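## Task

Take the burgundy sock with the argyle pattern from the tray and fix it onto an unoccupied peg of the sock dryer so it hangs downward. Dropping it and picking it up again is allowed. At the end the dryer must still hang on its rail, every sock already clipped there must remain clipped, and the robot must have released everything and moved away, since anything held in place only by the robot does not count.

## Robot and tools

Robot: two six-joint arms, left_arm and right_arm, each ending in a parallel two-finger gripper. The names are labels only and do not match the left or right side of any picture. Small disturbances may occasionally tug a held part or shove a loose object.

World frame: one frame shared by both arms. Origin on the table surface midway between the arms, +x out over the table, +z up, and left_arm sits on the +y side. Gripper frame: fingers extend along its +z and open and close along its y. The reported end_effector_position is the point between the finger pads, just under 1 cm short of the tips.

Tool execute_actions, argument actions: a list of actions run one after another (an empty list only returns the current state and images). Each action is a table of 1 to 15 rows; each row lasts one control step of 1/30 s, and if fewer than 15 rows are given the last row is repeated until 15 steps have passed. Every row is a single flat list of 14 numbers covering both arms: first left_arm's six joint targets then its opening, then right_arm's six joint targets then its opening, even when only one arm should move. Joint numbers are absolute target angles in radians (not offsets), in this exact order per arm: wrist roll, elbow, wrist pitch, wrist yaw, waist, shoulder. Stated ranges: waist -2.618 to 3.054, shoulder 0.000 to 3.142, elbow 0.000 to 3.142, wrist pitch -1.571 to 1.571, wrist yaw -1.571 to 1.571, wrist roll -2.094 to 2.094. The real ends may differ by up to 0.036 rad either way. A call is rejected if a target exceeds a stated end by over 0.036 rad and also lies beyond that joint's last reported angle; targets past the real end are clipped there, and a joint driven fully to its end gives a line "joint sent to its limit" (no such line does not prove there is more room). Opening is a scale from -1 (closed) to +1 (fully open, 0.087 m between pads); between the extremes the fingers go to where grip_measured would read that number.

Motion details: joint speed is capped. Each step, each joint's target is held within a set lead of its measured angle (waist 0.202, shoulder 0.258, elbow 0.238, wrist pitch 0.573, wrist yaw and wrist roll 0.522 rad), and if the targets would move the gripper more than 70 mm from its current spot they are all pulled back proportionally. Long moves therefore need several actions, and an unfinished move may stall, so resend the remainder. Friction can leave a joint about 0.031 rad short, and commands smaller than that may do nothing. To keep a joint still, repeat its value from "Joint targets". Between calls the robot keeps obeying the last command.

Gripping: to hold something, keep commanding an opening below grip_measured; roughly 0.02 below gives a firm hold, a smaller gap a softer one. Pads push at most about 20 N each, but closing fast can squeeze harder and sometimes makes the fingers spring open. Each gripper's readings carry its own fixed error of up to about 1 mm.

Result lines: the state line "left_arm: … | right_arm: …" gives each gripper's end_effector_position (metres, world frame) and end_effector_quat_wxyz; printed positions can be off, more so at long reach. "Joint positions" and "Joint velocities" list, per arm, the six joints in the order above (rad, rad/s) followed by the pad gap (m, m/s). "Joint targets" shows what the joints are currently being driven to and may change on its own. grip_measured is the opening on the command scale. "joint command not followed" means a clearance check altered or blocked some joint targets on some steps; the rest of the row still ran. MOTOR HOT appears from 75 °C while a motor works under load (also while waiting). At 90 °C that arm halts for 10 s; this level is then disabled for 5 minutes, after which 90 °C halts it again. At 100 °C the arm and its gripper go limp until cool, so the arm drops. Halts show as OVER-TEMPERATURE FAULT lines; avoid them. Some heat carries into the next scene.

Cameras: each call returns images from cam_high, cam_low, cam_left_wrist, cam_right_wrist in that order, all 504x504. Calibration (pinhole plus radial distortion, OpenCV conventions, world-to-camera transforms) was given for the first scene; real cameras may deviate a little, and results list cameras whose numbers changed. Wrist camera poses follow the arm's joint readings.

Tool zoom_image: arguments camera (one of the four names) and region [x0, y0, x1, y1] in pixels of that camera's latest full image, origin top-left, at most 504 by 504. Returns an enlarged view.

Tool finished_scene: argument scene, the number of the current scene. It ends that scene irreversibly after the last command has been held, reports whether the goal was met, and gives the next task. Replying without any tool call ends everything.

Typical order: look at the images, move one gripper open above the sock, lower, close, lift, bring it to a free peg, clip it so it hangs, open and withdraw, check it stays, then call finished_scene.

Avoid: knocking or placing rigid objects off the table (fails the task; cloth is exempt), pulling the dryer off its rail or unclipping hung socks, arms colliding or pressing on each other, drops, slips, slams and hard shoves. Faster, smoother motion with less effort is better.

Each tool is called after "Request:" as name(argument=value, ...) on one line, values as JSON.

## Session

Request:
execute_actions(actions=[])

Scene clock: 0.00 s.
left_arm: end_effector_position=(+0.3044, +0.3738, +0.1551) grip_measured=+1.000 end_effector_quat_wxyz=(+0.161, +0.815, -0.494, +0.258) | right_arm: end_effector_position=(+0.0628, +0.2071, +0.3326) grip_measured=+0.991 end_effector_quat_wxyz=(-0.199, +0.607, -0.558, -0.530)
Joint names: [wrist roll, elbow, wrist pitch, wrist yaw, waist, shoulder]
Joint positions: left_arm=[-1.318  1.249 -1.364  0.601  0.709  1.608  0.087] | right_arm=[ 0.049  2.015 -0.657 -0.707  1.27   1.85   0.087]
Joint velocities: left_arm=[ 0.007  0.007 -0.037 -0.007 -0.007 -0.002  0.   ] | right_arm=[-0.066 -0.002  0.037 -0.007  0.002  0.012  0.   ]
Joint targets: left_arm=[-1.318 1.249 -1.364 0.601 0.709 1.608] | right_arm=[0.049 2.015 -0.657 -0.707 1.270 1.850]
camera_calibration (this result's frames):
cam_left_wrist: T_world_to_cam=[[0.882589, 0.470003, 0.0115543, -0.444719], [0.031356, -0.0833673, 0.996025, -0.110164], [0.469098, -0.878719, -0.0883165, 0.340061], [0, 0, 0, 1]] pos_world=[0.236436, 0.498653, 0.144897]
cam_right_wrist: T_world_to_cam=[[0.899749, 0.292158, -0.324183, -0.0109198], [0.193722, -0.933029, -0.303197, 0.30806], [-0.391053, 0.21, -0.89609, 0.418926], [0, 0, 0, 1]] pos_world=[0.113969, 0.202645, 0.465258]

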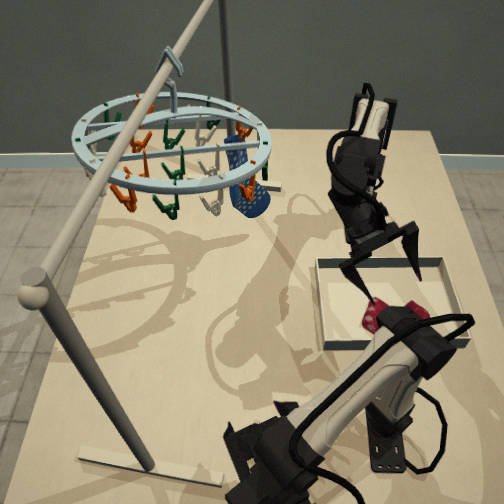

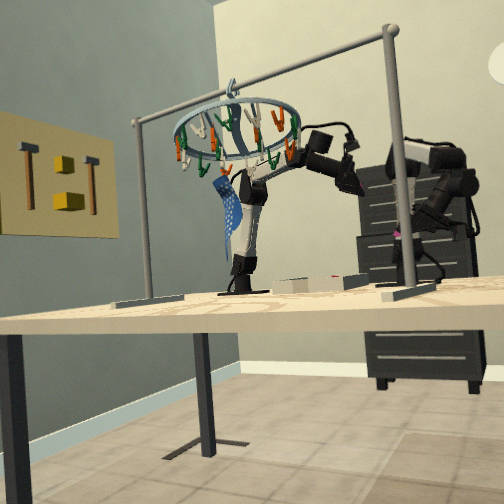

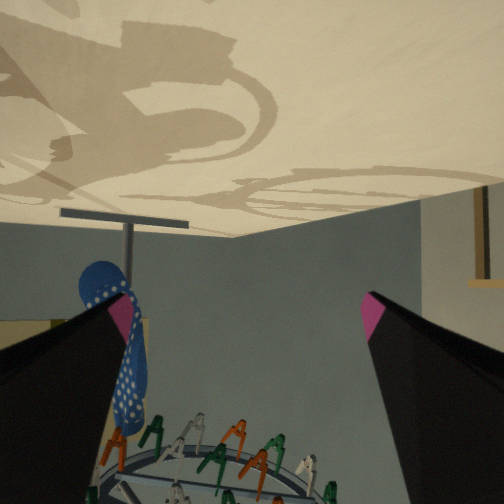

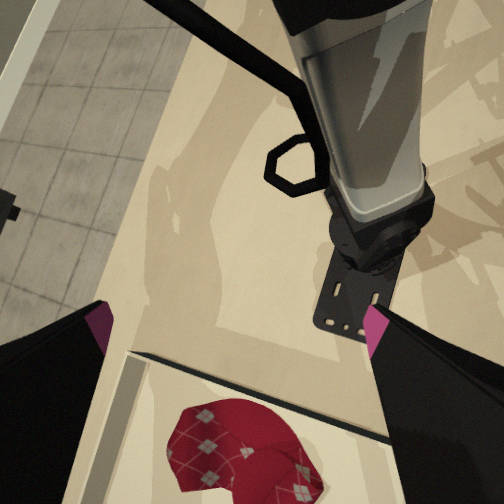

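Request:
zoom_image(camera="cam_high", region=[60, 40, 300, 240])

Request:
zoom_image(camera="cam_low", region=[150, 70, 330, 270])

Request:
zoom_image(camera="cam_high", region=[300, 240, 480, 370])

Region (60, 40, 300, 240) of cam_high's 504x504 image, scaled by 2.100, with more detail than that image has.

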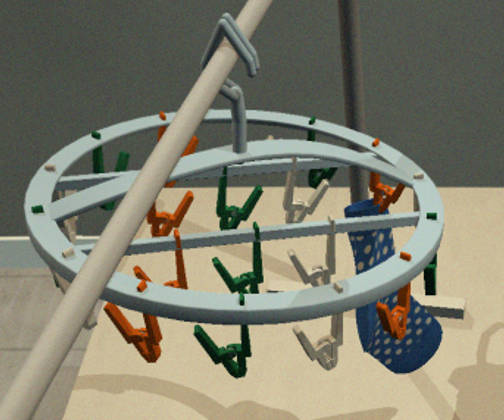

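Region (150, 70, 330, 270) of cam_low's 504x504 image, scaled by 2.520, with more detail than that image has; it fills the left 454 columns of this view, and the rest is white.

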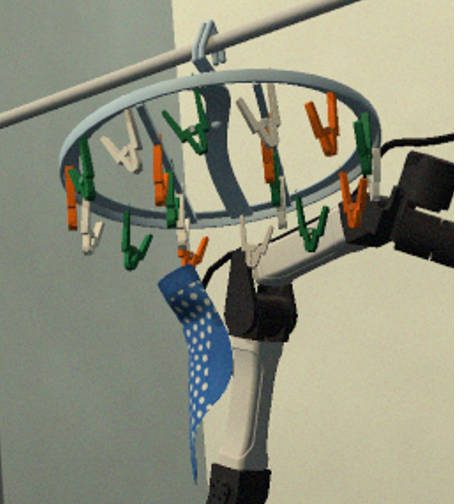

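Region (300, 240, 480, 370) of cam_high's 504x504 image, scaled by 2.800, with more detail than that image has.

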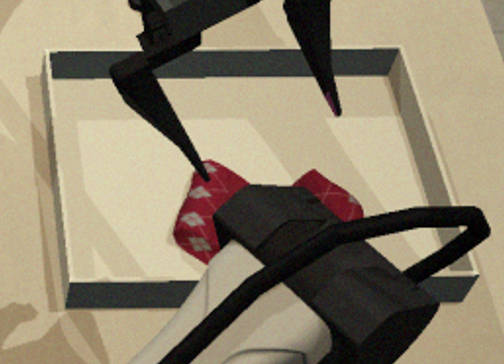

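Request:
execute_actions(actions=[[[-1.0,1.249,-1.364,0.4,0.45,1.608,1, 0.049,2.015,-0.9,-0.6,1.27,1.85,1]],[[-0.7,1.249,-1.3,0.2,0.2,1.608,1, 0.049,2.015,-1.15,-0.5,1.27,1.85,1]],[[-0.4,1.249,-1.25,0.0,-0.05,1.608,1, 0.049,2.015,-1.15,-0.5,1.27,1.85,1]]])

Scene clock: 12.37 s.
left_arm: end_effector_position=(+0.2623, +0.2859, +0.1002) grip_measured=+1.000 end_effector_quat_wxyz=(-0.026, -0.169, +0.985, -0.001) | right_arm: end_effector_position=(+0.0700, +0.1345, +0.2590) grip_measured=+0.991 end_effector_quat_wxyz=(+0.085, -0.591, +0.713, +0.368)
Joint names: [wrist roll, elbow, wrist pitch, wrist yaw, waist, shoulder]
Joint positions: left_arm=[-0.419  1.249 -1.261  0.015 -0.059  1.608  0.087] | right_arm=[ 0.049  2.015 -1.126 -0.508  1.27   1.846  0.087]
Joint velocities: left_arm=[ 0.139 -0.007 -0.007 -0.066 -0.017 -0.002  0.   ] | right_arm=[ 0.007 -0.012  0.022 -0.007  0.022 -0.012 -0.001]
Joint targets: left_arm=[-0.400 1.249 -1.250 0.000 -0.050 1.608] | right_arm=[0.049 2.015 -1.150 -0.500 1.270 1.850]
camera_calibration (this result's frames):
cam_left_wrist: T_world_to_cam=[[0.330817, -0.943574, 0.0151066, 0.182908], [-0.578243, -0.19003, 0.793425, 0.149216], [-0.745785, -0.271214, -0.60848, 0.474826], [0, 0, 0, 1]] pos_world=[0.379892, 0.329722, 0.167768]
cam_right_wrist: T_world_to_cam=[[0.916329, -0.0260254, -0.39958, 0.041149], [0.0452687, -0.984755, 0.167951, 0.111864], [-0.39786, -0.171986, -0.901182, 0.424182], [0, 0, 0, 1]] pos_world=[0.125995, 0.184183, 0.37992]

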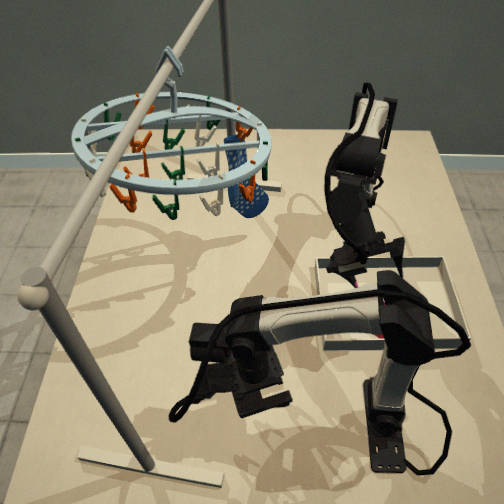

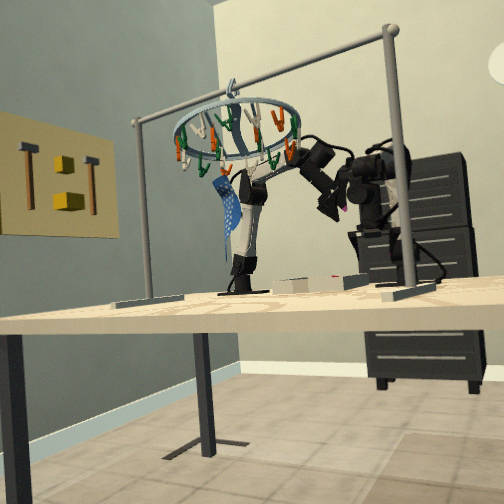

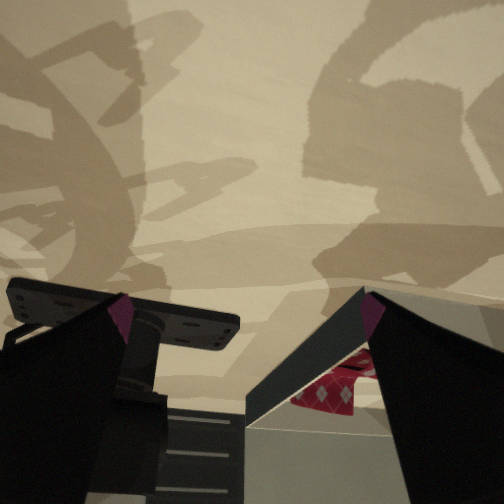

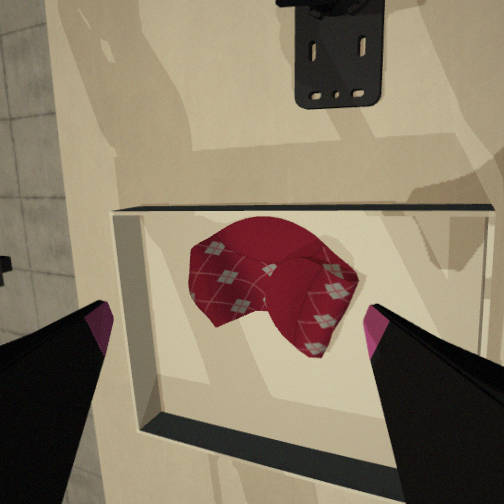

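Request:
zoom_image(camera="cam_right_wrist", region=[160, 190, 390, 380])

Request:
zoom_image(camera="cam_left_wrist", region=[270, 330, 400, 430])

Region (160, 190, 390, 380) of cam_right_wrist's 504x504 image, scaled by 2.191, with more detail than that image has; it fills the top 416 rows of this view, and the rest is white.

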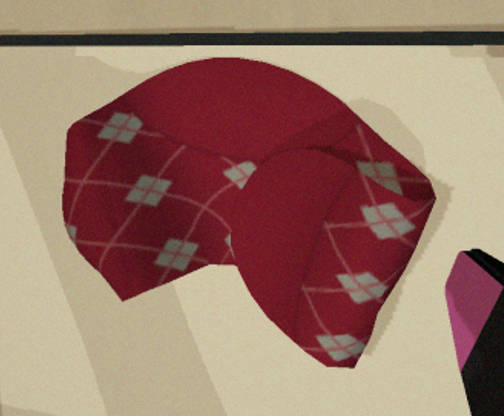

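Region (270, 330, 400, 430) of cam_left_wrist's 504x504 image, scaled by 3.877, with more detail than that image has; it fills the top 388 rows of this view, and the rest is white.

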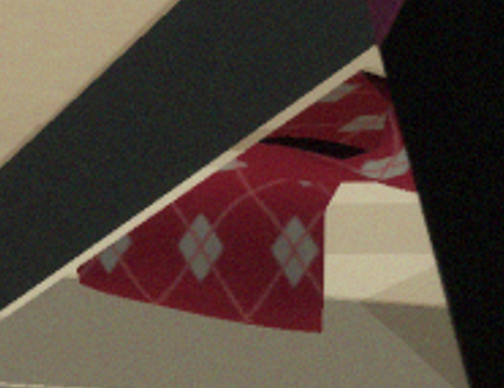

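Request:
execute_actions(actions=[[[-0.5,1.249,-1.0,-0.4,-0.05,1.608,1, 0.16,1.90,-1.16,-0.33,1.35,1.91,0.7]],[[-0.6,1.249,-0.7,-0.8,-0.05,1.608,1, 0.27,1.78,-1.19,-0.16,1.43,1.97,0.3]],[[-0.6,1.249,-0.4,-1.2,-0.05,1.608,1, 0.38,1.655,-1.22,0.01,1.505,2.04,0.0]],[[-0.6,1.249,-0.25,-1.45,-0.05,1.608,1, 0.38,1.655,-1.22,0.01,1.505,2.04,0.0]]])

Scene clock: 27.63 s.
left_arm: end_effector_position=(+0.4047, +0.4664, +0.2435) grip_measured=+1.000 end_effector_quat_wxyz=(+0.512, -0.456, +0.577, +0.443) | right_arm: end_effector_position=(+0.0363, +0.0571, +0.0655) grip_measured=+0.000 end_effector_quat_wxyz=(-0.001, -0.539, +0.842, -0.005)
Joint names: [wrist roll, elbow, wrist pitch, wrist yaw, waist, shoulder]
Joint positions: left_arm=[-0.593  1.241 -0.268 -1.433 -0.056  1.614  0.087] | right_arm=[ 0.369  1.668 -1.206  0.004  1.509  2.043  0.044]
Joint velocities: left_arm=[ 0.051  0.002 -0.022 -0.081 -0.012 -0.017  0.   ] | right_arm=[ 0.022 -0.012  0.022 -0.066 -0.012 -0.012  0.   ]
Joint targets: left_arm=[-0.600 1.249 -0.250 -1.450 -0.050 1.608] | right_arm=[0.380 1.655 -1.220 0.010 1.505 2.040]
camera_calibration (this result's frames):
cam_left_wrist: T_world_to_cam=[[0.97635, -0.211461, -0.045008, -0.284119], [-0.197617, -0.788452, -0.582487, 0.612228], [0.0876866, 0.577605, -0.811593, 0.0334713], [0, 0, 0, 1]] pos_world=[0.395452, 0.403299, 0.370992]
cam_right_wrist: T_world_to_cam=[[0.916321, -0.399589, 0.026159, -0.0138696], [-0.280132, -0.592967, 0.754928, 0.020702], [-0.286149, -0.699085, -0.655285, 0.23303], [0, 0, 0, 1]] pos_world=[0.0851896, 0.169641, 0.137435]

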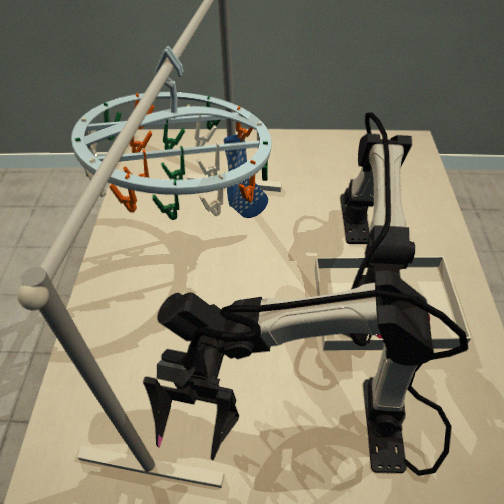

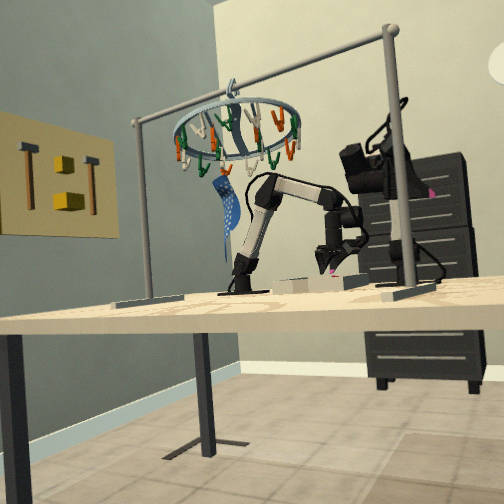

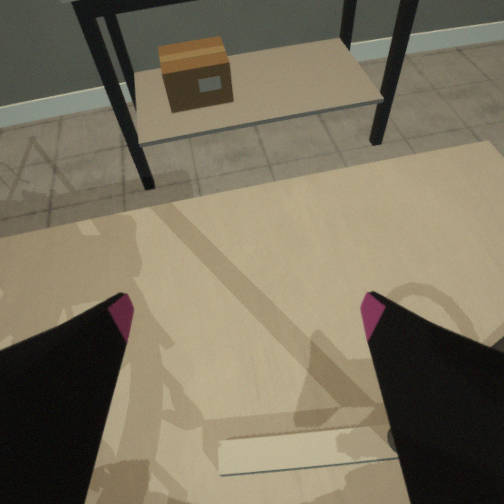

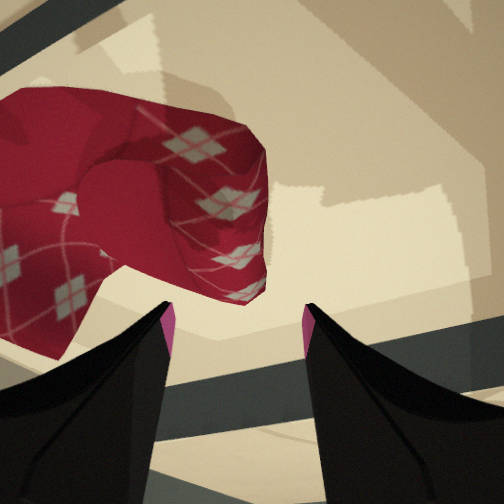

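Request:
execute_actions(actions=[[[-0.6,1.249,-0.25,-1.45,-0.25,1.608,1, 0.38,1.58,-1.10,0.01,1.505,2.06,0.0]],[[-0.6,1.249,-0.25,-1.45,-0.45,1.608,1, 0.38,1.505,-0.995,0.01,1.505,2.08,0.0]],[[-0.6,1.249,-0.25,-1.45,-0.6,1.608,1, 0.38,1.505,-0.995,0.01,1.505,2.08,0.0]]])

Scene clock: 30.63 s.
left_arm: end_effector_position=(+0.4239, +0.2528, +0.2459) grip_measured=+1.000 end_effector_quat_wxyz=(+0.617, -0.288, +0.673, +0.290) | right_arm: end_effector_position=(+0.0362, +0.0561, +0.0207) grip_measured=+0.000 end_effector_quat_wxyz=(+0.001, -0.539, +0.842, -0.002)
Joint names: [wrist roll, elbow, wrist pitch, wrist yaw, waist, shoulder]
Joint positions: left_arm=[-0.594  1.241 -0.259 -1.449 -0.607  1.614  0.087] | right_arm=[ 0.369  1.527 -1.03   0.004  1.509  2.07   0.044]
Joint velocities: left_arm=[ 0.007  0.012  0.051 -0.022  0.002 -0.007  0.   ] | right_arm=[-0.037 -0.007  0.007 -0.007 -0.002  0.002 -0.   ]
Joint targets: left_arm=[-0.600 1.249 -0.250 -1.450 -0.600 1.608] | right_arm=[0.380 1.505 -0.995 0.010 1.505 2.080]
camera_calibration (this result's frames):
cam_left_wrist: T_world_to_cam=[[0.730663, -0.681785, -0.0360519, -0.127051], [-0.565489, -0.574752, -0.591508, 0.55319], [0.382561, 0.452581, -0.805492, 0.0621363], [0, 0, 0, 1]] pos_world=[0.381883, 0.203204, 0.372686]
cam_right_wrist: T_world_to_cam=[[0.916156, -0.400136, 0.023432, -0.0129319], [-0.280746, -0.598876, 0.750019, 0.0543312], [-0.286077, -0.693713, -0.661001, 0.202798], [0, 0, 0, 1]] pos_world=[0.0851167, 0.168047, 0.0936031]

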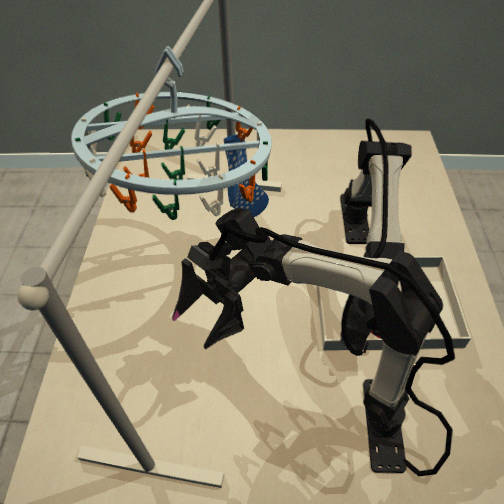

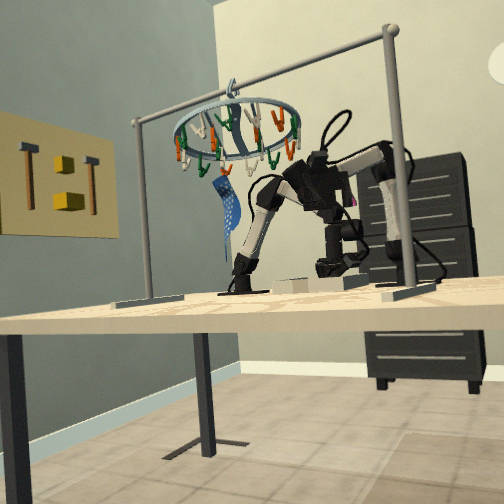

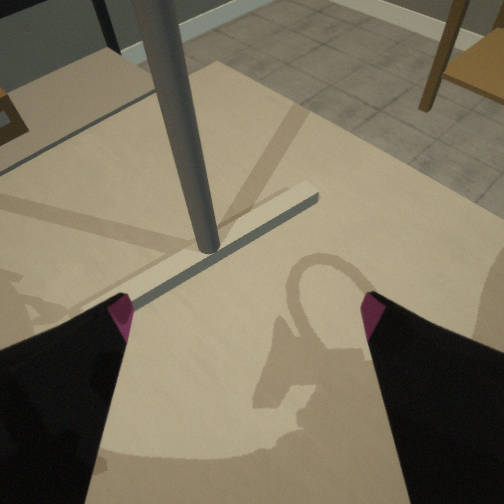

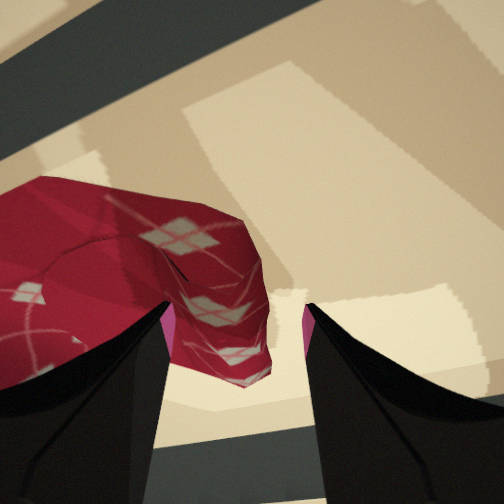

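Request:
execute_actions(actions=[])

Scene clock: 33.73 s.
left_arm: end_effector_position=(+0.4239, +0.2528, +0.2459) grip_measured=+1.000 end_effector_quat_wxyz=(+0.617, -0.288, +0.673, +0.290) | right_arm: end_effector_position=(+0.0362, +0.0561, +0.0207) grip_measured=+0.000 end_effector_quat_wxyz=(+0.001, -0.539, +0.842, -0.002)
Joint names: [wrist roll, elbow, wrist pitch, wrist yaw, waist, shoulder]
Joint positions: left_arm=[-0.594  1.241 -0.259 -1.449 -0.607  1.614  0.087] | right_arm=[ 0.369  1.527 -1.03   0.004  1.509  2.07   0.044]
Joint velocities: left_arm=[ 0.022  0.007 -0.11   0.037 -0.007 -0.022  0.   ] | right_arm=[ 0.007  0.002 -0.022  0.007 -0.007 -0.002  0.   ]
Joint targets: left_arm=[-0.600 1.249 -0.250 -1.450 -0.600 1.608] | right_arm=[0.380 1.505 -0.995 0.010 1.505 2.080]
camera_calibration (this result's frames):
cam_left_wrist: T_world_to_cam=[[0.730663, -0.681785, -0.0360519, -0.127051], [-0.565489, -0.574752, -0.591508, 0.55319], [0.382561, 0.452581, -0.805492, 0.0621363], [0, 0, 0, 1]] pos_world=[0.381883, 0.203204, 0.372686]
cam_right_wrist: T_world_to_cam=[[0.916156, -0.400136, 0.023432, -0.0129319], [-0.280746, -0.598876, 0.750019, 0.0543312], [-0.286077, -0.693713, -0.661001, 0.202798], [0, 0, 0, 1]] pos_world=[0.0851167, 0.168047, 0.0936031]

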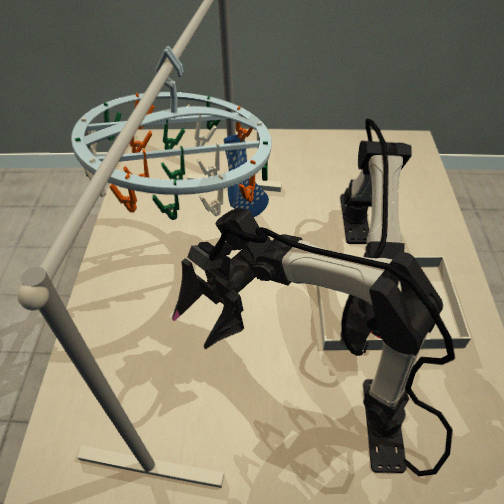

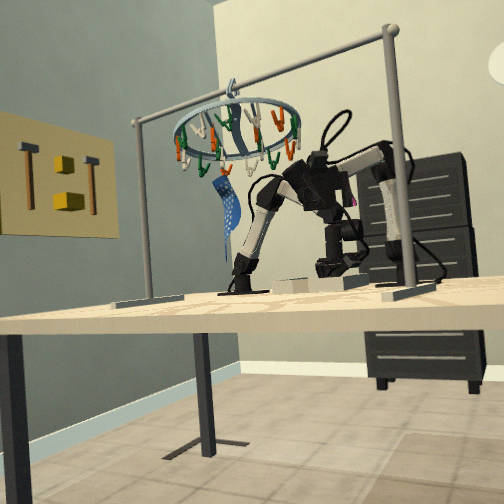

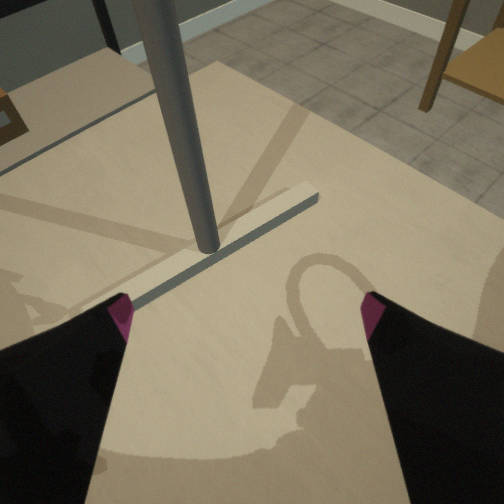

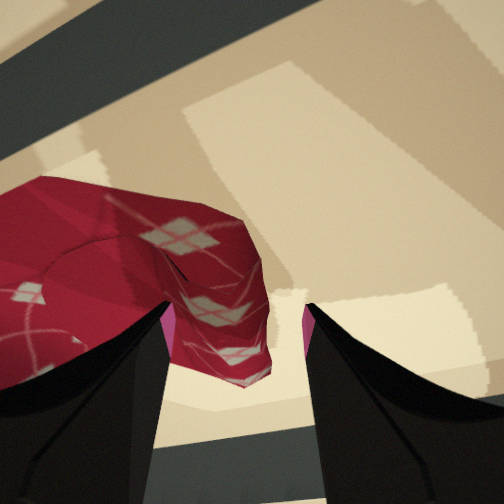

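Request:
execute_actions(actions=[[[-0.6,1.249,-0.25,-1.45,-0.6,1.608,1, 0.38,1.505,-0.995,0.01,1.505,2.08,-0.1],[-0.6,1.249,-0.25,-1.45,-0.6,1.608,1, 0.38,1.505,-0.995,0.01,1.505,2.08,-0.2],[-0.6,1.249,-0.25,-1.45,-0.6,1.608,1, 0.38,1.505,-0.995,0.01,1.505,2.08,-0.3],[-0.6,1.249,-0.25,-1.45,-0.6,1.608,1, 0.38,1.505,-0.995,0.01,1.505,2.08,-0.4],[-0.6,1.249,-0.25,-1.45,-0.6,1.608,1, 0.38,1.505,-0.995,0.01,1.505,2.08,-0.5],[-0.6,1.249,-0.25,-1.45,-0.6,1.608,1, 0.38,1.505,-0.995,0.01,1.505,2.08,-0.6],[-0.6,1.249,-0.25,-1.45,-0.6,1.608,1, 0.38,1.505,-0.995,0.01,1.505,2.08,-0.7],[-0.6,1.249,-0.25,-1.45,-0.6,1.608,1, 0.38,1.505,-0.995,0.01,1.505,2.08,-0.8],[-0.6,1.249,-0.25,-1.45,-0.6,1.608,1, 0.38,1.505,-0.995,0.01,1.505,2.08,-0.9],[-0.6,1.249,-0.25,-1.45,-0.6,1.608,1, 0.38,1.505,-0.995,0.01,1.505,2.08,-1.0]],[[-0.6,1.249,-0.25,-1.45,-0.6,1.608,1, 0.38,1.505,-0.995,0.01,1.505,2.08,-1.0]]])

Scene clock: 35.73 s.
left_arm: end_effector_position=(+0.4239, +0.2528, +0.2459) grip_measured=+1.000 end_effector_quat_wxyz=(+0.617, -0.288, +0.673, +0.290) | right_arm: end_effector_position=(+0.0364, +0.0590, +0.0203) grip_measured=-0.921 end_effector_quat_wxyz=(+0.005, -0.538, +0.843, +0.003)
Joint names: [wrist roll, elbow, wrist pitch, wrist yaw, waist, shoulder]
Joint positions: left_arm=[-0.594  1.241 -0.259 -1.449 -0.607  1.614  0.087] | right_arm=[ 0.371  1.527 -1.019  0.004  1.509  2.07   0.003]
Joint velocities: left_arm=[ 0.022 -0.022  0.022 -0.037  0.007  0.012  0.   ] | right_arm=[-0.007 -0.002 -0.051 -0.095 -0.007  0.002 -0.   ]
Joint targets: left_arm=[-0.600 1.249 -0.250 -1.450 -0.600 1.608] | right_arm=[0.380 1.505 -0.995 0.010 1.505 2.080]
camera_calibration (this result's frames):
cam_left_wrist: T_world_to_cam=[[0.730663, -0.681785, -0.0360519, -0.127051], [-0.565489, -0.574752, -0.591508, 0.55319], [0.382561, 0.452581, -0.805492, 0.0621363], [0, 0, 0, 1]] pos_world=[0.381883, 0.203204, 0.372686]
cam_right_wrist: T_world_to_cam=[[0.915375, -0.402129, 0.0195095, -0.0116426], [-0.282435, -0.606872, 0.742925, 0.0570925], [-0.286911, -0.685565, -0.669091, 0.204258], [0, 0, 0, 1]] pos_world=[0.0853864, 0.169998, 0.0944791]

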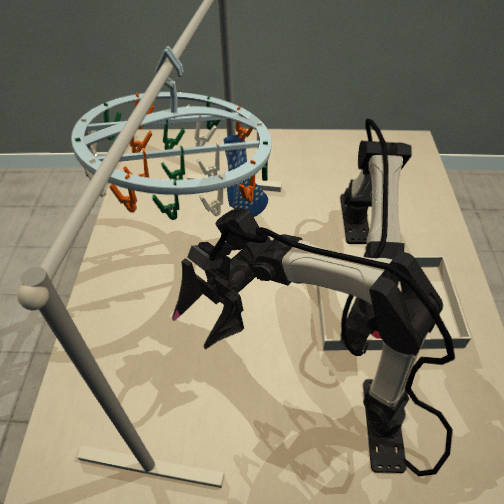

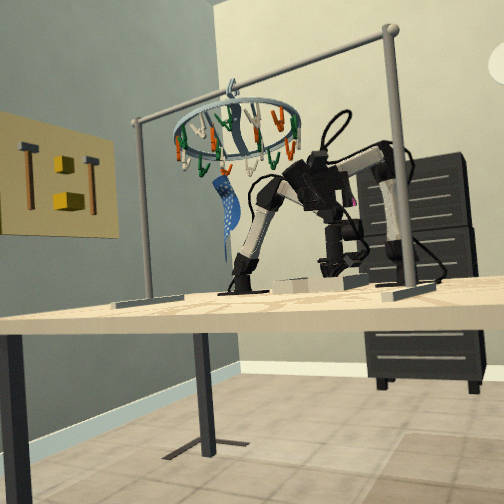

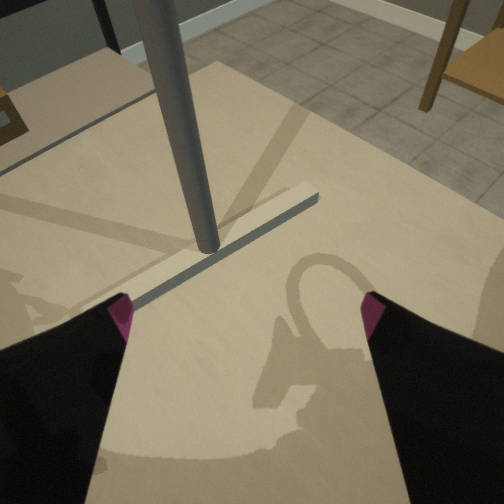

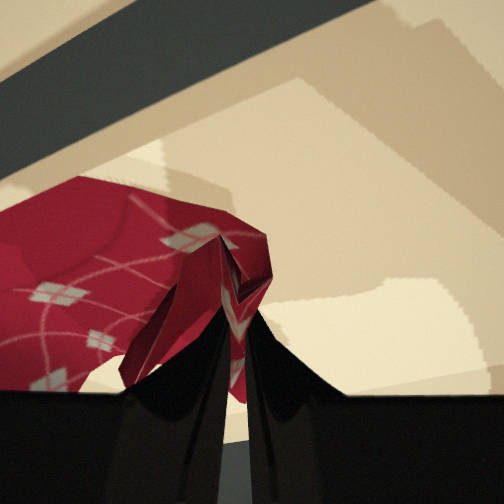

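Request:
execute_actions(actions=[[[-0.6,1.249,-0.25,-1.45,-0.6,1.608,1, 0.38,1.54,-1.03,0.01,1.505,2.07,-1.0],[-0.6,1.249,-0.25,-1.45,-0.6,1.608,1, 0.38,1.56,-1.055,0.01,1.505,2.065,-1.0],[-0.6,1.249,-0.25,-1.45,-0.6,1.608,1, 0.38,1.58,-1.08,0.01,1.505,2.06,-1.0],[-0.6,1.249,-0.25,-1.45,-0.6,1.608,1, 0.38,1.60,-1.105,0.01,1.505,2.055,-1.0],[-0.6,1.249,-0.25,-1.45,-0.6,1.608,1, 0.38,1.62,-1.13,0.01,1.505,2.05,-1.0],[-0.6,1.249,-0.25,-1.45,-0.6,1.608,1, 0.38,1.64,-1.155,0.01,1.505,2.045,-1.0],[-0.6,1.249,-0.25,-1.45,-0.6,1.608,1, 0.38,1.66,-1.18,0.01,1.505,2.04,-1.0],[-0.6,1.249,-0.25,-1.45,-0.6,1.608,1, 0.38,1.68,-1.21,0.01,1.505,2.03,-1.0],[-0.6,1.249,-0.25,-1.45,-0.6,1.608,1, 0.40,1.70,-1.24,0.01,1.50,2.01,-1.0],[-0.6,1.249,-0.25,-1.45,-0.6,1.608,1, 0.43,1.72,-1.27,0.01,1.49,1.99,-1.0],[-0.6,1.249,-0.25,-1.45,-0.6,1.608,1, 0.46,1.74,-1.30,0.01,1.48,1.97,-1.0],[-0.6,1.249,-0.25,-1.45,-0.6,1.608,1, 0.50,1.76,-1.33,0.01,1.47,1.95,-1.0],[-0.6,1.249,-0.25,-1.45,-0.6,1.608,1, 0.54,1.78,-1.36,0.01,1.46,1.93,-1.0],[-0.6,1.249,-0.25,-1.45,-0.6,1.608,1, 0.58,1.80,-1.39,0.01,1.45,1.91,-1.0],[-0.6,1.249,-0.25,-1.45,-0.6,1.608,1, 0.62,1.82,-1.42,0.01,1.44,1.89,-1.0]],[[-0.6,1.249,-0.25,-1.45,-0.6,1.608,1, 0.66,1.83,-1.44,0.01,1.425,1.87,-1.0],[-0.6,1.249,-0.25,-1.45,-0.6,1.608,1, 0.70,1.84,-1.46,0.01,1.41,1.85,-1.0],[-0.6,1.249,-0.25,-1.45,-0.6,1.608,1, 0.74,1.85,-1.48,0.01,1.395,1.83,-1.0],[-0.6,1.249,-0.25,-1.45,-0.6,1.608,1, 0.78,1.86,-1.49,0.01,1.38,1.81,-1.0],[-0.6,1.249,-0.25,-1.45,-0.6,1.608,1, 0.82,1.87,-1.50,0.01,1.365,1.79,-1.0],[-0.6,1.249,-0.25,-1.45,-0.6,1.608,1, 0.86,1.88,-1.51,0.01,1.35,1.77,-1.0],[-0.6,1.249,-0.25,-1.45,-0.6,1.608,1, 0.90,1.89,-1.52,0.01,1.335,1.75,-1.0],[-0.6,1.249,-0.25,-1.45,-0.6,1.608,1, 0.94,1.90,-1.53,0.01,1.32,1.73,-1.0],[-0.6,1.249,-0.25,-1.45,-0.6,1.608,1, 0.98,1.91,-1.54,0.01,1.305,1.71,-1.0],[-0.6,1.249,-0.25,-1.45,-0.6,1.608,1, 1.02,1.92,-1.55,0.01,1.29,1.69,-1.0],[-0.6,1.249,-0.25,-1.45,-0.6,1.608,1, 1.06,1.93,-1.55,0.01,1.275,1.675,-1.0],[-0.6,1.249,-0.25,-1.45,-0.6,1.608,1, 1.10,1.94,-1.55,0.01,1.26,1.66,-1.0],[-0.6,1.249,-0.25,-1.45,-0.6,1.608,1, 1.14,1.95,-1.55,0.01,1.24,1.645,-1.0],[-0.6,1.249,-0.25,-1.45,-0.6,1.608,1, 1.18,1.955,-1.55,0.01,1.22,1.635,-1.0],[-0.6,1.249,-0.25,-1.45,-0.6,1.608,1, 1.22,1.96,-1.55,0.01,1.20,1.63,-1.0]],[[-0.6,1.249,-0.25,-1.45,-0.6,1.608,1, 1.22,1.96,-1.55,0.01,1.20,1.63,-1.0]]])

Scene clock: 46.47 s.
left_arm: end_effector_position=(+0.4239, +0.2528, +0.2459) grip_measured=+1.000 end_effector_quat_wxyz=(+0.617, -0.288, +0.673, +0.290) | right_arm: end_effector_position=(+0.1111, +0.0214, +0.2738) grip_measured=-0.921 end_effector_quat_wxyz=(+0.072, +0.002, +0.983, +0.168)
Joint names: [wrist roll, elbow, wrist pitch, wrist yaw, waist, shoulder]
Joint positions: left_arm=[-0.594  1.241 -0.259 -1.449 -0.607  1.614  0.087] | right_arm=[ 1.202  1.949 -1.531  0.014  1.201  1.622  0.003]
Joint velocities: left_arm=[-0.037  0.007  0.022  0.051  0.002 -0.007  0.   ] | right_arm=[ 0.051 -0.012 -0.051  0.022 -0.007  0.002  0.   ]
Joint targets: left_arm=[-0.600 1.249 -0.250 -1.450 -0.600 1.608] | right_arm=[1.220 1.960 -1.550 0.010 1.200 1.630]
camera_calibration (this result's frames):
cam_left_wrist: T_world_to_cam=[[0.730663, -0.681785, -0.0360519, -0.127051], [-0.565489, -0.574752, -0.591508, 0.55319], [0.382561, 0.452581, -0.805492, 0.0621363], [0, 0, 0, 1]] pos_world=[0.381883, 0.203204, 0.372686]
cam_right_wrist: T_world_to_cam=[[0.0377041, -0.950221, -0.309286, 0.099102], [-0.761629, -0.227692, 0.606694, -0.0504936], [-0.646916, 0.212686, -0.732301, 0.407621], [0, 0, 0, 1]] pos_world=[0.221503, -0.0040235, 0.359786]

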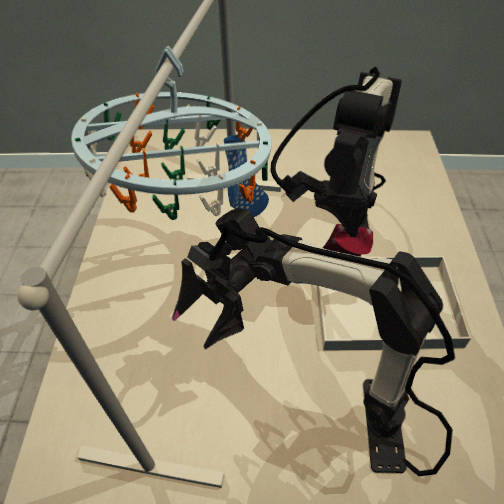

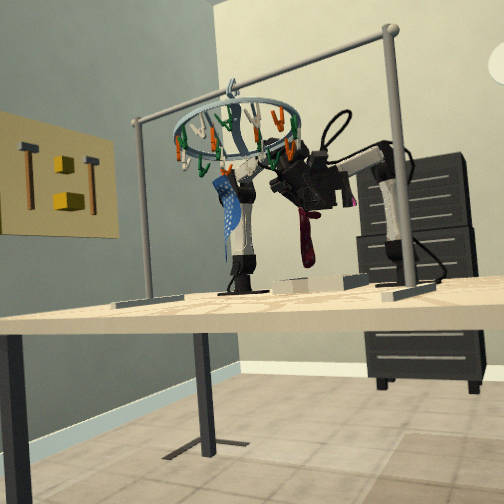

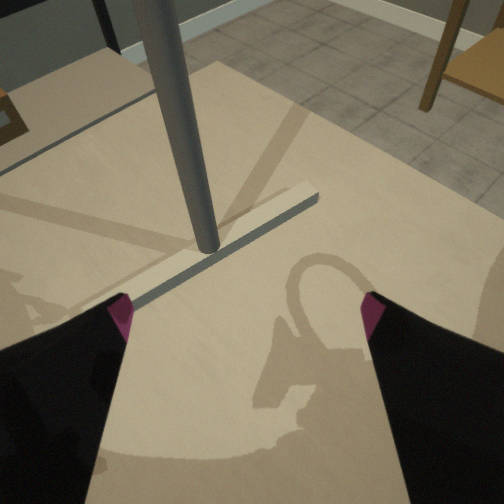

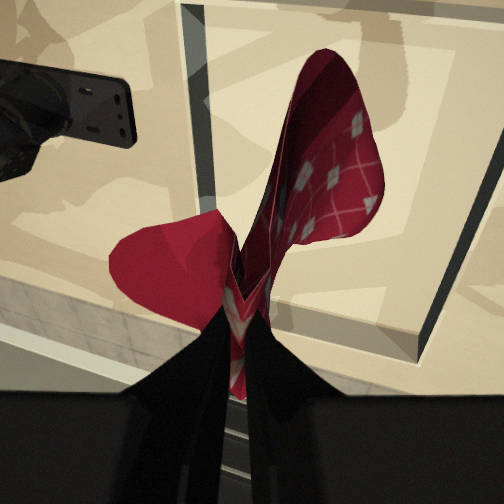

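Request:
zoom_image(camera="cam_low", region=[260, 180, 360, 290])

Request:
zoom_image(camera="cam_right_wrist", region=[90, 30, 410, 400])

Region (260, 180, 360, 290) of cam_low's 504x504 image, scaled by 4.582, with more detail than that image has; it fills the left 458 columns of this view, and the rest is white.

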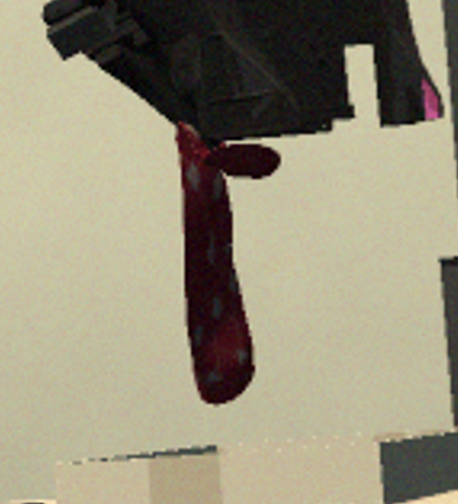

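Region (90, 30, 410, 400) of cam_right_wrist's 504x504 image, scaled by 1.362, with more detail than that image has; it fills the left 436 columns of this view, and the rest is white.

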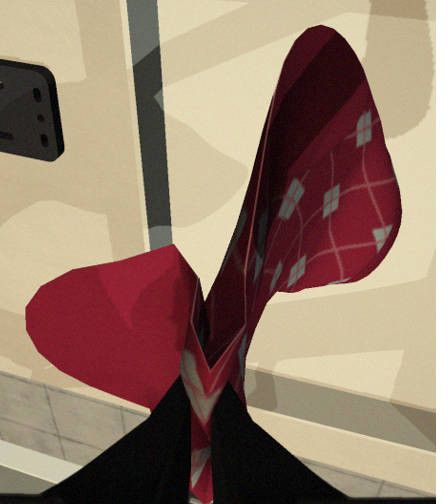

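Request:
execute_actions(actions=[[[-0.6,1.21,-0.25,-1.45,-0.61,1.575,1, 1.22,1.96,-1.55,0.01,1.20,1.63,-1.0],[-0.6,1.175,-0.25,-1.45,-0.62,1.54,1, 1.22,1.96,-1.55,0.01,1.20,1.63,-1.0],[-0.6,1.14,-0.24,-1.45,-0.63,1.51,1, 1.22,1.96,-1.55,0.01,1.20,1.63,-1.0],[-0.6,1.10,-0.24,-1.45,-0.64,1.475,1, 1.22,1.96,-1.55,0.01,1.20,1.63,-1.0],[-0.6,1.065,-0.23,-1.45,-0.65,1.44,1, 1.22,1.96,-1.55,0.01,1.20,1.63,-1.0],[-0.6,1.03,-0.23,-1.45,-0.66,1.41,1, 1.22,1.96,-1.55,0.01,1.20,1.63,-1.0],[-0.6,0.99,-0.22,-1.45,-0.67,1.375,1, 1.22,1.96,-1.55,0.01,1.20,1.63,-1.0],[-0.6,0.955,-0.22,-1.45,-0.68,1.34,1, 1.22,1.96,-1.55,0.01,1.20,1.63,-1.0],[-0.6,0.92,-0.21,-1.45,-0.69,1.31,1, 1.22,1.96,-1.55,0.01,1.20,1.63,-1.0],[-0.6,0.88,-0.21,-1.45,-0.70,1.275,1, 1.22,1.96,-1.55,0.01,1.20,1.63,-1.0],[-0.6,0.845,-0.20,-1.45,-0.71,1.24,1, 1.22,1.96,-1.55,0.01,1.20,1.63,-1.0],[-0.6,0.81,-0.20,-1.45,-0.72,1.21,1, 1.22,1.96,-1.55,0.01,1.20,1.63,-1.0],[-0.6,0.77,-0.19,-1.45,-0.73,1.175,1, 1.22,1.96,-1.55,0.01,1.20,1.63,-1.0],[-0.6,0.735,-0.19,-1.45,-0.74,1.14,1, 1.22,1.96,-1.55,0.01,1.20,1.63,-1.0],[-0.6,0.70,-0.19,-1.45,-0.75,1.11,1, 1.22,1.96,-1.55,0.01,1.20,1.63,-1.0]],[[-0.6,0.665,-0.19,-1.46,-0.77,1.075,1, 1.22,1.96,-1.55,0.01,1.20,1.63,-1.0],[-0.6,0.63,-0.18,-1.46,-0.79,1.04,1, 1.22,1.96,-1.55,0.01,1.20,1.63,-1.0],[-0.6,0.59,-0.18,-1.46,-0.81,1.01,1, 1.22,1.96,-1.55,0.01,1.20,1.63,-1.0],[-0.6,0.555,-0.18,-1.47,-0.83,0.975,1, 1.22,1.96,-1.55,0.01,1.20,1.63,-1.0],[-0.6,0.52,-0.17,-1.47,-0.85,0.94,1, 1.22,1.96,-1.55,0.01,1.20,1.63,-1.0],[-0.6,0.48,-0.17,-1.47,-0.875,0.91,1, 1.22,1.96,-1.55,0.01,1.20,1.63,-1.0],[-0.6,0.445,-0.17,-1.48,-0.90,0.875,1, 1.22,1.96,-1.55,0.01,1.20,1.63,-1.0],[-0.6,0.41,-0.16,-1.48,-0.93,0.84,1, 1.22,1.96,-1.55,0.01,1.20,1.63,-1.0],[-0.6,0.37,-0.16,-1.48,-0.96,0.81,1, 1.22,1.96,-1.55,0.01,1.20,1.63,-1.0],[-0.6,0.335,-0.16,-1.49,-0.99,0.775,1, 1.22,1.96,-1.55,0.01,1.20,1.63,-1.0],[-0.6,0.30,-0.15,-1.49,-1.02,0.74,1, 1.22,1.96,-1.55,0.01,1.20,1.63,-1.0],[-0.6,0.26,-0.15,-1.49,-1.05,0.71,1, 1.22,1.96,-1.55,0.01,1.20,1.63,-1.0],[-0.6,0.225,-0.15,-1.50,-1.08,0.675,1, 1.22,1.96,-1.55,0.01,1.20,1.63,-1.0],[-0.6,0.19,-0.145,-1.50,-1.11,0.64,1, 1.22,1.96,-1.55,0.01,1.20,1.63,-1.0],[-0.6,0.155,-0.145,-1.50,-1.14,0.61,1, 1.22,1.96,-1.55,0.01,1.20,1.63,-1.0]],[[-0.6,0.155,-0.145,-1.50,-1.18,0.61,1, 1.22,1.96,-1.55,0.01,1.20,1.63,-1.0],[-0.6,0.155,-0.145,-1.50,-1.22,0.61,1, 1.22,1.96,-1.55,0.01,1.20,1.63,-1.0],[-0.6,0.155,-0.145,-1.50,-1.26,0.61,1, 1.22,1.96,-1.55,0.01,1.20,1.63,-1.0],[-0.6,0.155,-0.145,-1.50,-1.30,0.61,1, 1.22,1.96,-1.55,0.01,1.20,1.63,-1.0],[-0.6,0.155,-0.145,-1.50,-1.34,0.61,1, 1.22,1.96,-1.55,0.01,1.20,1.63,-1.0],[-0.6,0.155,-0.145,-1.50,-1.38,0.61,1, 1.22,1.96,-1.55,0.01,1.20,1.63,-1.0],[-0.6,0.155,-0.145,-1.50,-1.42,0.61,1, 1.22,1.96,-1.55,0.01,1.20,1.63,-1.0],[-0.6,0.155,-0.145,-1.50,-1.46,0.61,1, 1.22,1.96,-1.55,0.01,1.20,1.63,-1.0],[-0.6,0.155,-0.145,-1.50,-1.50,0.61,1, 1.22,1.96,-1.55,0.01,1.20,1.63,-1.0],[-0.6,0.155,-0.145,-1.50,-1.54,0.61,1, 1.22,1.96,-1.55,0.01,1.20,1.63,-1.0],[-0.6,0.155,-0.145,-1.50,-1.58,0.61,1, 1.22,1.96,-1.55,0.01,1.20,1.63,-1.0],[-0.6,0.155,-0.145,-1.50,-1.62,0.61,1, 1.22,1.96,-1.55,0.01,1.20,1.63,-1.0],[-0.6,0.155,-0.145,-1.50,-1.66,0.61,1, 1.22,1.96,-1.55,0.01,1.20,1.63,-1.0],[-0.6,0.155,-0.145,-1.50,-1.70,0.61,1, 1.22,1.96,-1.55,0.01,1.20,1.63,-1.0],[-0.6,0.155,-0.145,-1.50,-1.74,0.61,1, 1.22,1.96,-1.55,0.01,1.20,1.63,-1.0]],[[-0.6,0.155,-0.145,-1.50,-1.78,0.61,1, 1.22,1.96,-1.55,0.01,1.20,1.63,-1.0],[-0.6,0.155,-0.145,-1.50,-1.82,0.61,1, 1.22,1.96,-1.55,0.01,1.20,1.63,-1.0],[-0.6,0.155,-0.145,-1.50,-1.86,0.61,1, 1.22,1.96,-1.55,0.01,1.20,1.63,-1.0],[-0.6,0.155,-0.145,-1.50,-1.90,0.61,1, 1.22,1.96,-1.55,0.01,1.20,1.63,-1.0],[-0.6,0.155,-0.145,-1.50,-1.94,0.61,1, 1.22,1.96,-1.55,0.01,1.20,1.63,-1.0],[-0.6,0.155,-0.145,-1.50,-1.98,0.61,1, 1.22,1.96,-1.55,0.01,1.20,1.63,-1.0],[-0.6,0.155,-0.145,-1.50,-2.02,0.61,1, 1.22,1.96,-1.55,0.01,1.20,1.63,-1.0],[-0.6,0.155,-0.145,-1.50,-2.06,0.61,1, 1.22,1.96,-1.55,0.01,1.20,1.63,-1.0],[-0.6,0.155,-0.145,-1.50,-2.10,0.61,1, 1.22,1.96,-1.55,0.01,1.20,1.63,-1.0],[-0.6,0.155,-0.145,-1.50,-2.13,0.61,1, 1.22,1.96,-1.55,0.01,1.20,1.63,-1.0],[-0.6,0.155,-0.145,-1.50,-2.16,0.61,1, 1.22,1.96,-1.55,0.01,1.20,1.63,-1.0],[-0.6,0.155,-0.145,-1.50,-2.18,0.61,1, 1.22,1.96,-1.55,0.01,1.20,1.63,-1.0],[-0.6,0.155,-0.145,-1.50,-2.20,0.61,1, 1.22,1.96,-1.55,0.01,1.20,1.63,-1.0],[-0.6,0.155,-0.145,-1.50,-2.21,0.61,1, 1.22,1.96,-1.55,0.01,1.20,1.63,-1.0],[-0.6,0.155,-0.145,-1.50,-2.22,0.61,1, 1.22,1.96,-1.55,0.01,1.20,1.63,-1.0]]])

Scene clock: 58.73 s.
left_arm: end_effector_position=(+0.1010, +0.1226, +0.1208) grip_measured=+1.000 end_effector_quat_wxyz=(+0.653, +0.255, +0.675, -0.230) | right_arm: end_effector_position=(+0.1110, +0.0214, +0.2738) grip_measured=-0.921 end_effector_quat_wxyz=(+0.072, +0.005, +0.983, +0.167)
Joint names: [wrist roll, elbow, wrist pitch, wrist yaw, waist, shoulder]
Joint positions: left_arm=[-0.594  0.164 -0.157 -1.497 -2.19   0.625  0.087] | right_arm=[ 1.208  1.949 -1.531  0.014  1.201  1.622  0.003]
Joint velocities: left_arm=[-0.037  0.022 -0.051 -0.022 -0.393  0.002  0.   ] | right_arm=[ 0.037 -0.007 -0.037 -0.066 -0.017  0.002  0.   ]
Joint targets: left_arm=[-0.600 0.155 -0.145 -1.500 -2.220 0.610] | right_arm=[1.220 1.960 -1.550 0.010 1.200 1.630]
camera_calibration (this result's frames):
cam_left_wrist: T_world_to_cam=[[-0.661072, -0.749959, -0.023372, 0.163002], [-0.581748, 0.531973, -0.615283, 0.0905516], [0.47387, -0.39315, -0.787959, 0.236265], [0, 0, 0, 1]] pos_world=[0.0484749, 0.166961, 0.245692]
cam_right_wrist: T_world_to_cam=[[0.0315825, -0.95037, -0.309516, 0.0999255], [-0.761527, -0.22345, 0.608397, -0.0511157], [-0.647364, 0.21649, -0.730789, 0.407134], [0, 0, 0, 1]] pos_world=[0.221482, -0.00459616, 0.359556]

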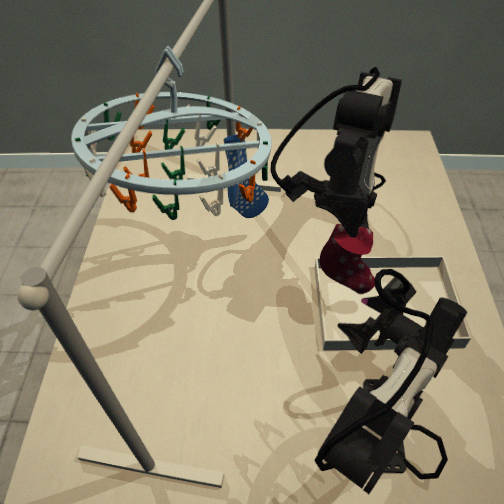

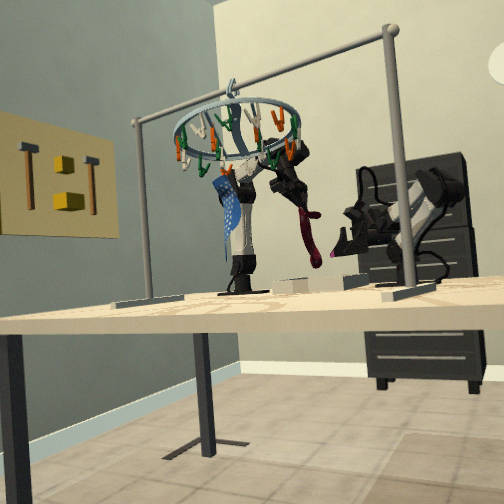

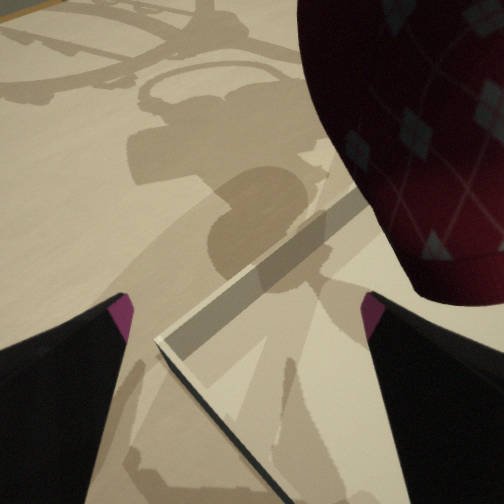

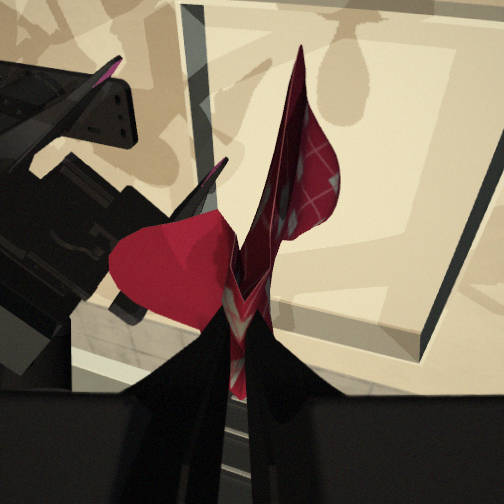

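Request:
zoom_image(camera="cam_high", region=[290, 200, 420, 330])

Request:
zoom_image(camera="cam_low", region=[270, 180, 370, 290])

Region (290, 200, 420, 330) of cam_high's 504x504 image, scaled by 3.877, with more detail than that image has.

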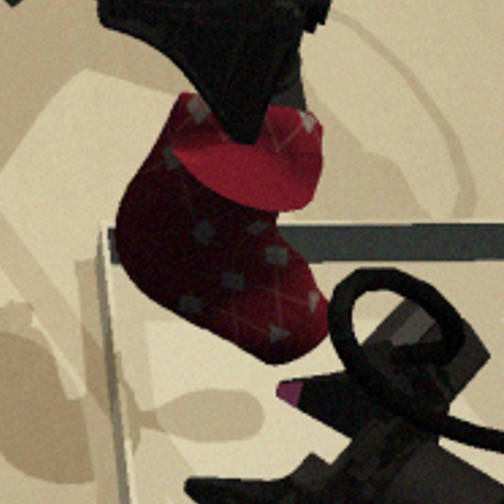

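Region (270, 180, 370, 290) of cam_low's 504x504 image, scaled by 4.582, with more detail than that image has; it fills the left 458 columns of this view, and the rest is white.

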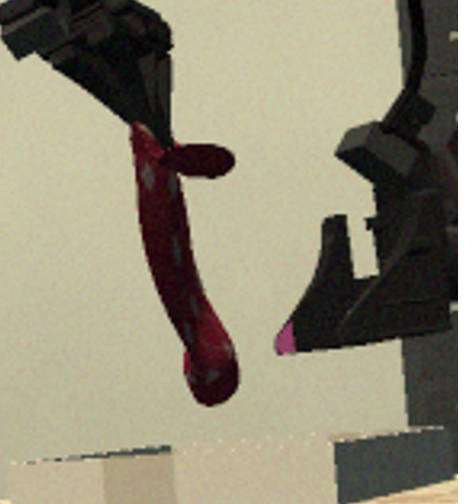

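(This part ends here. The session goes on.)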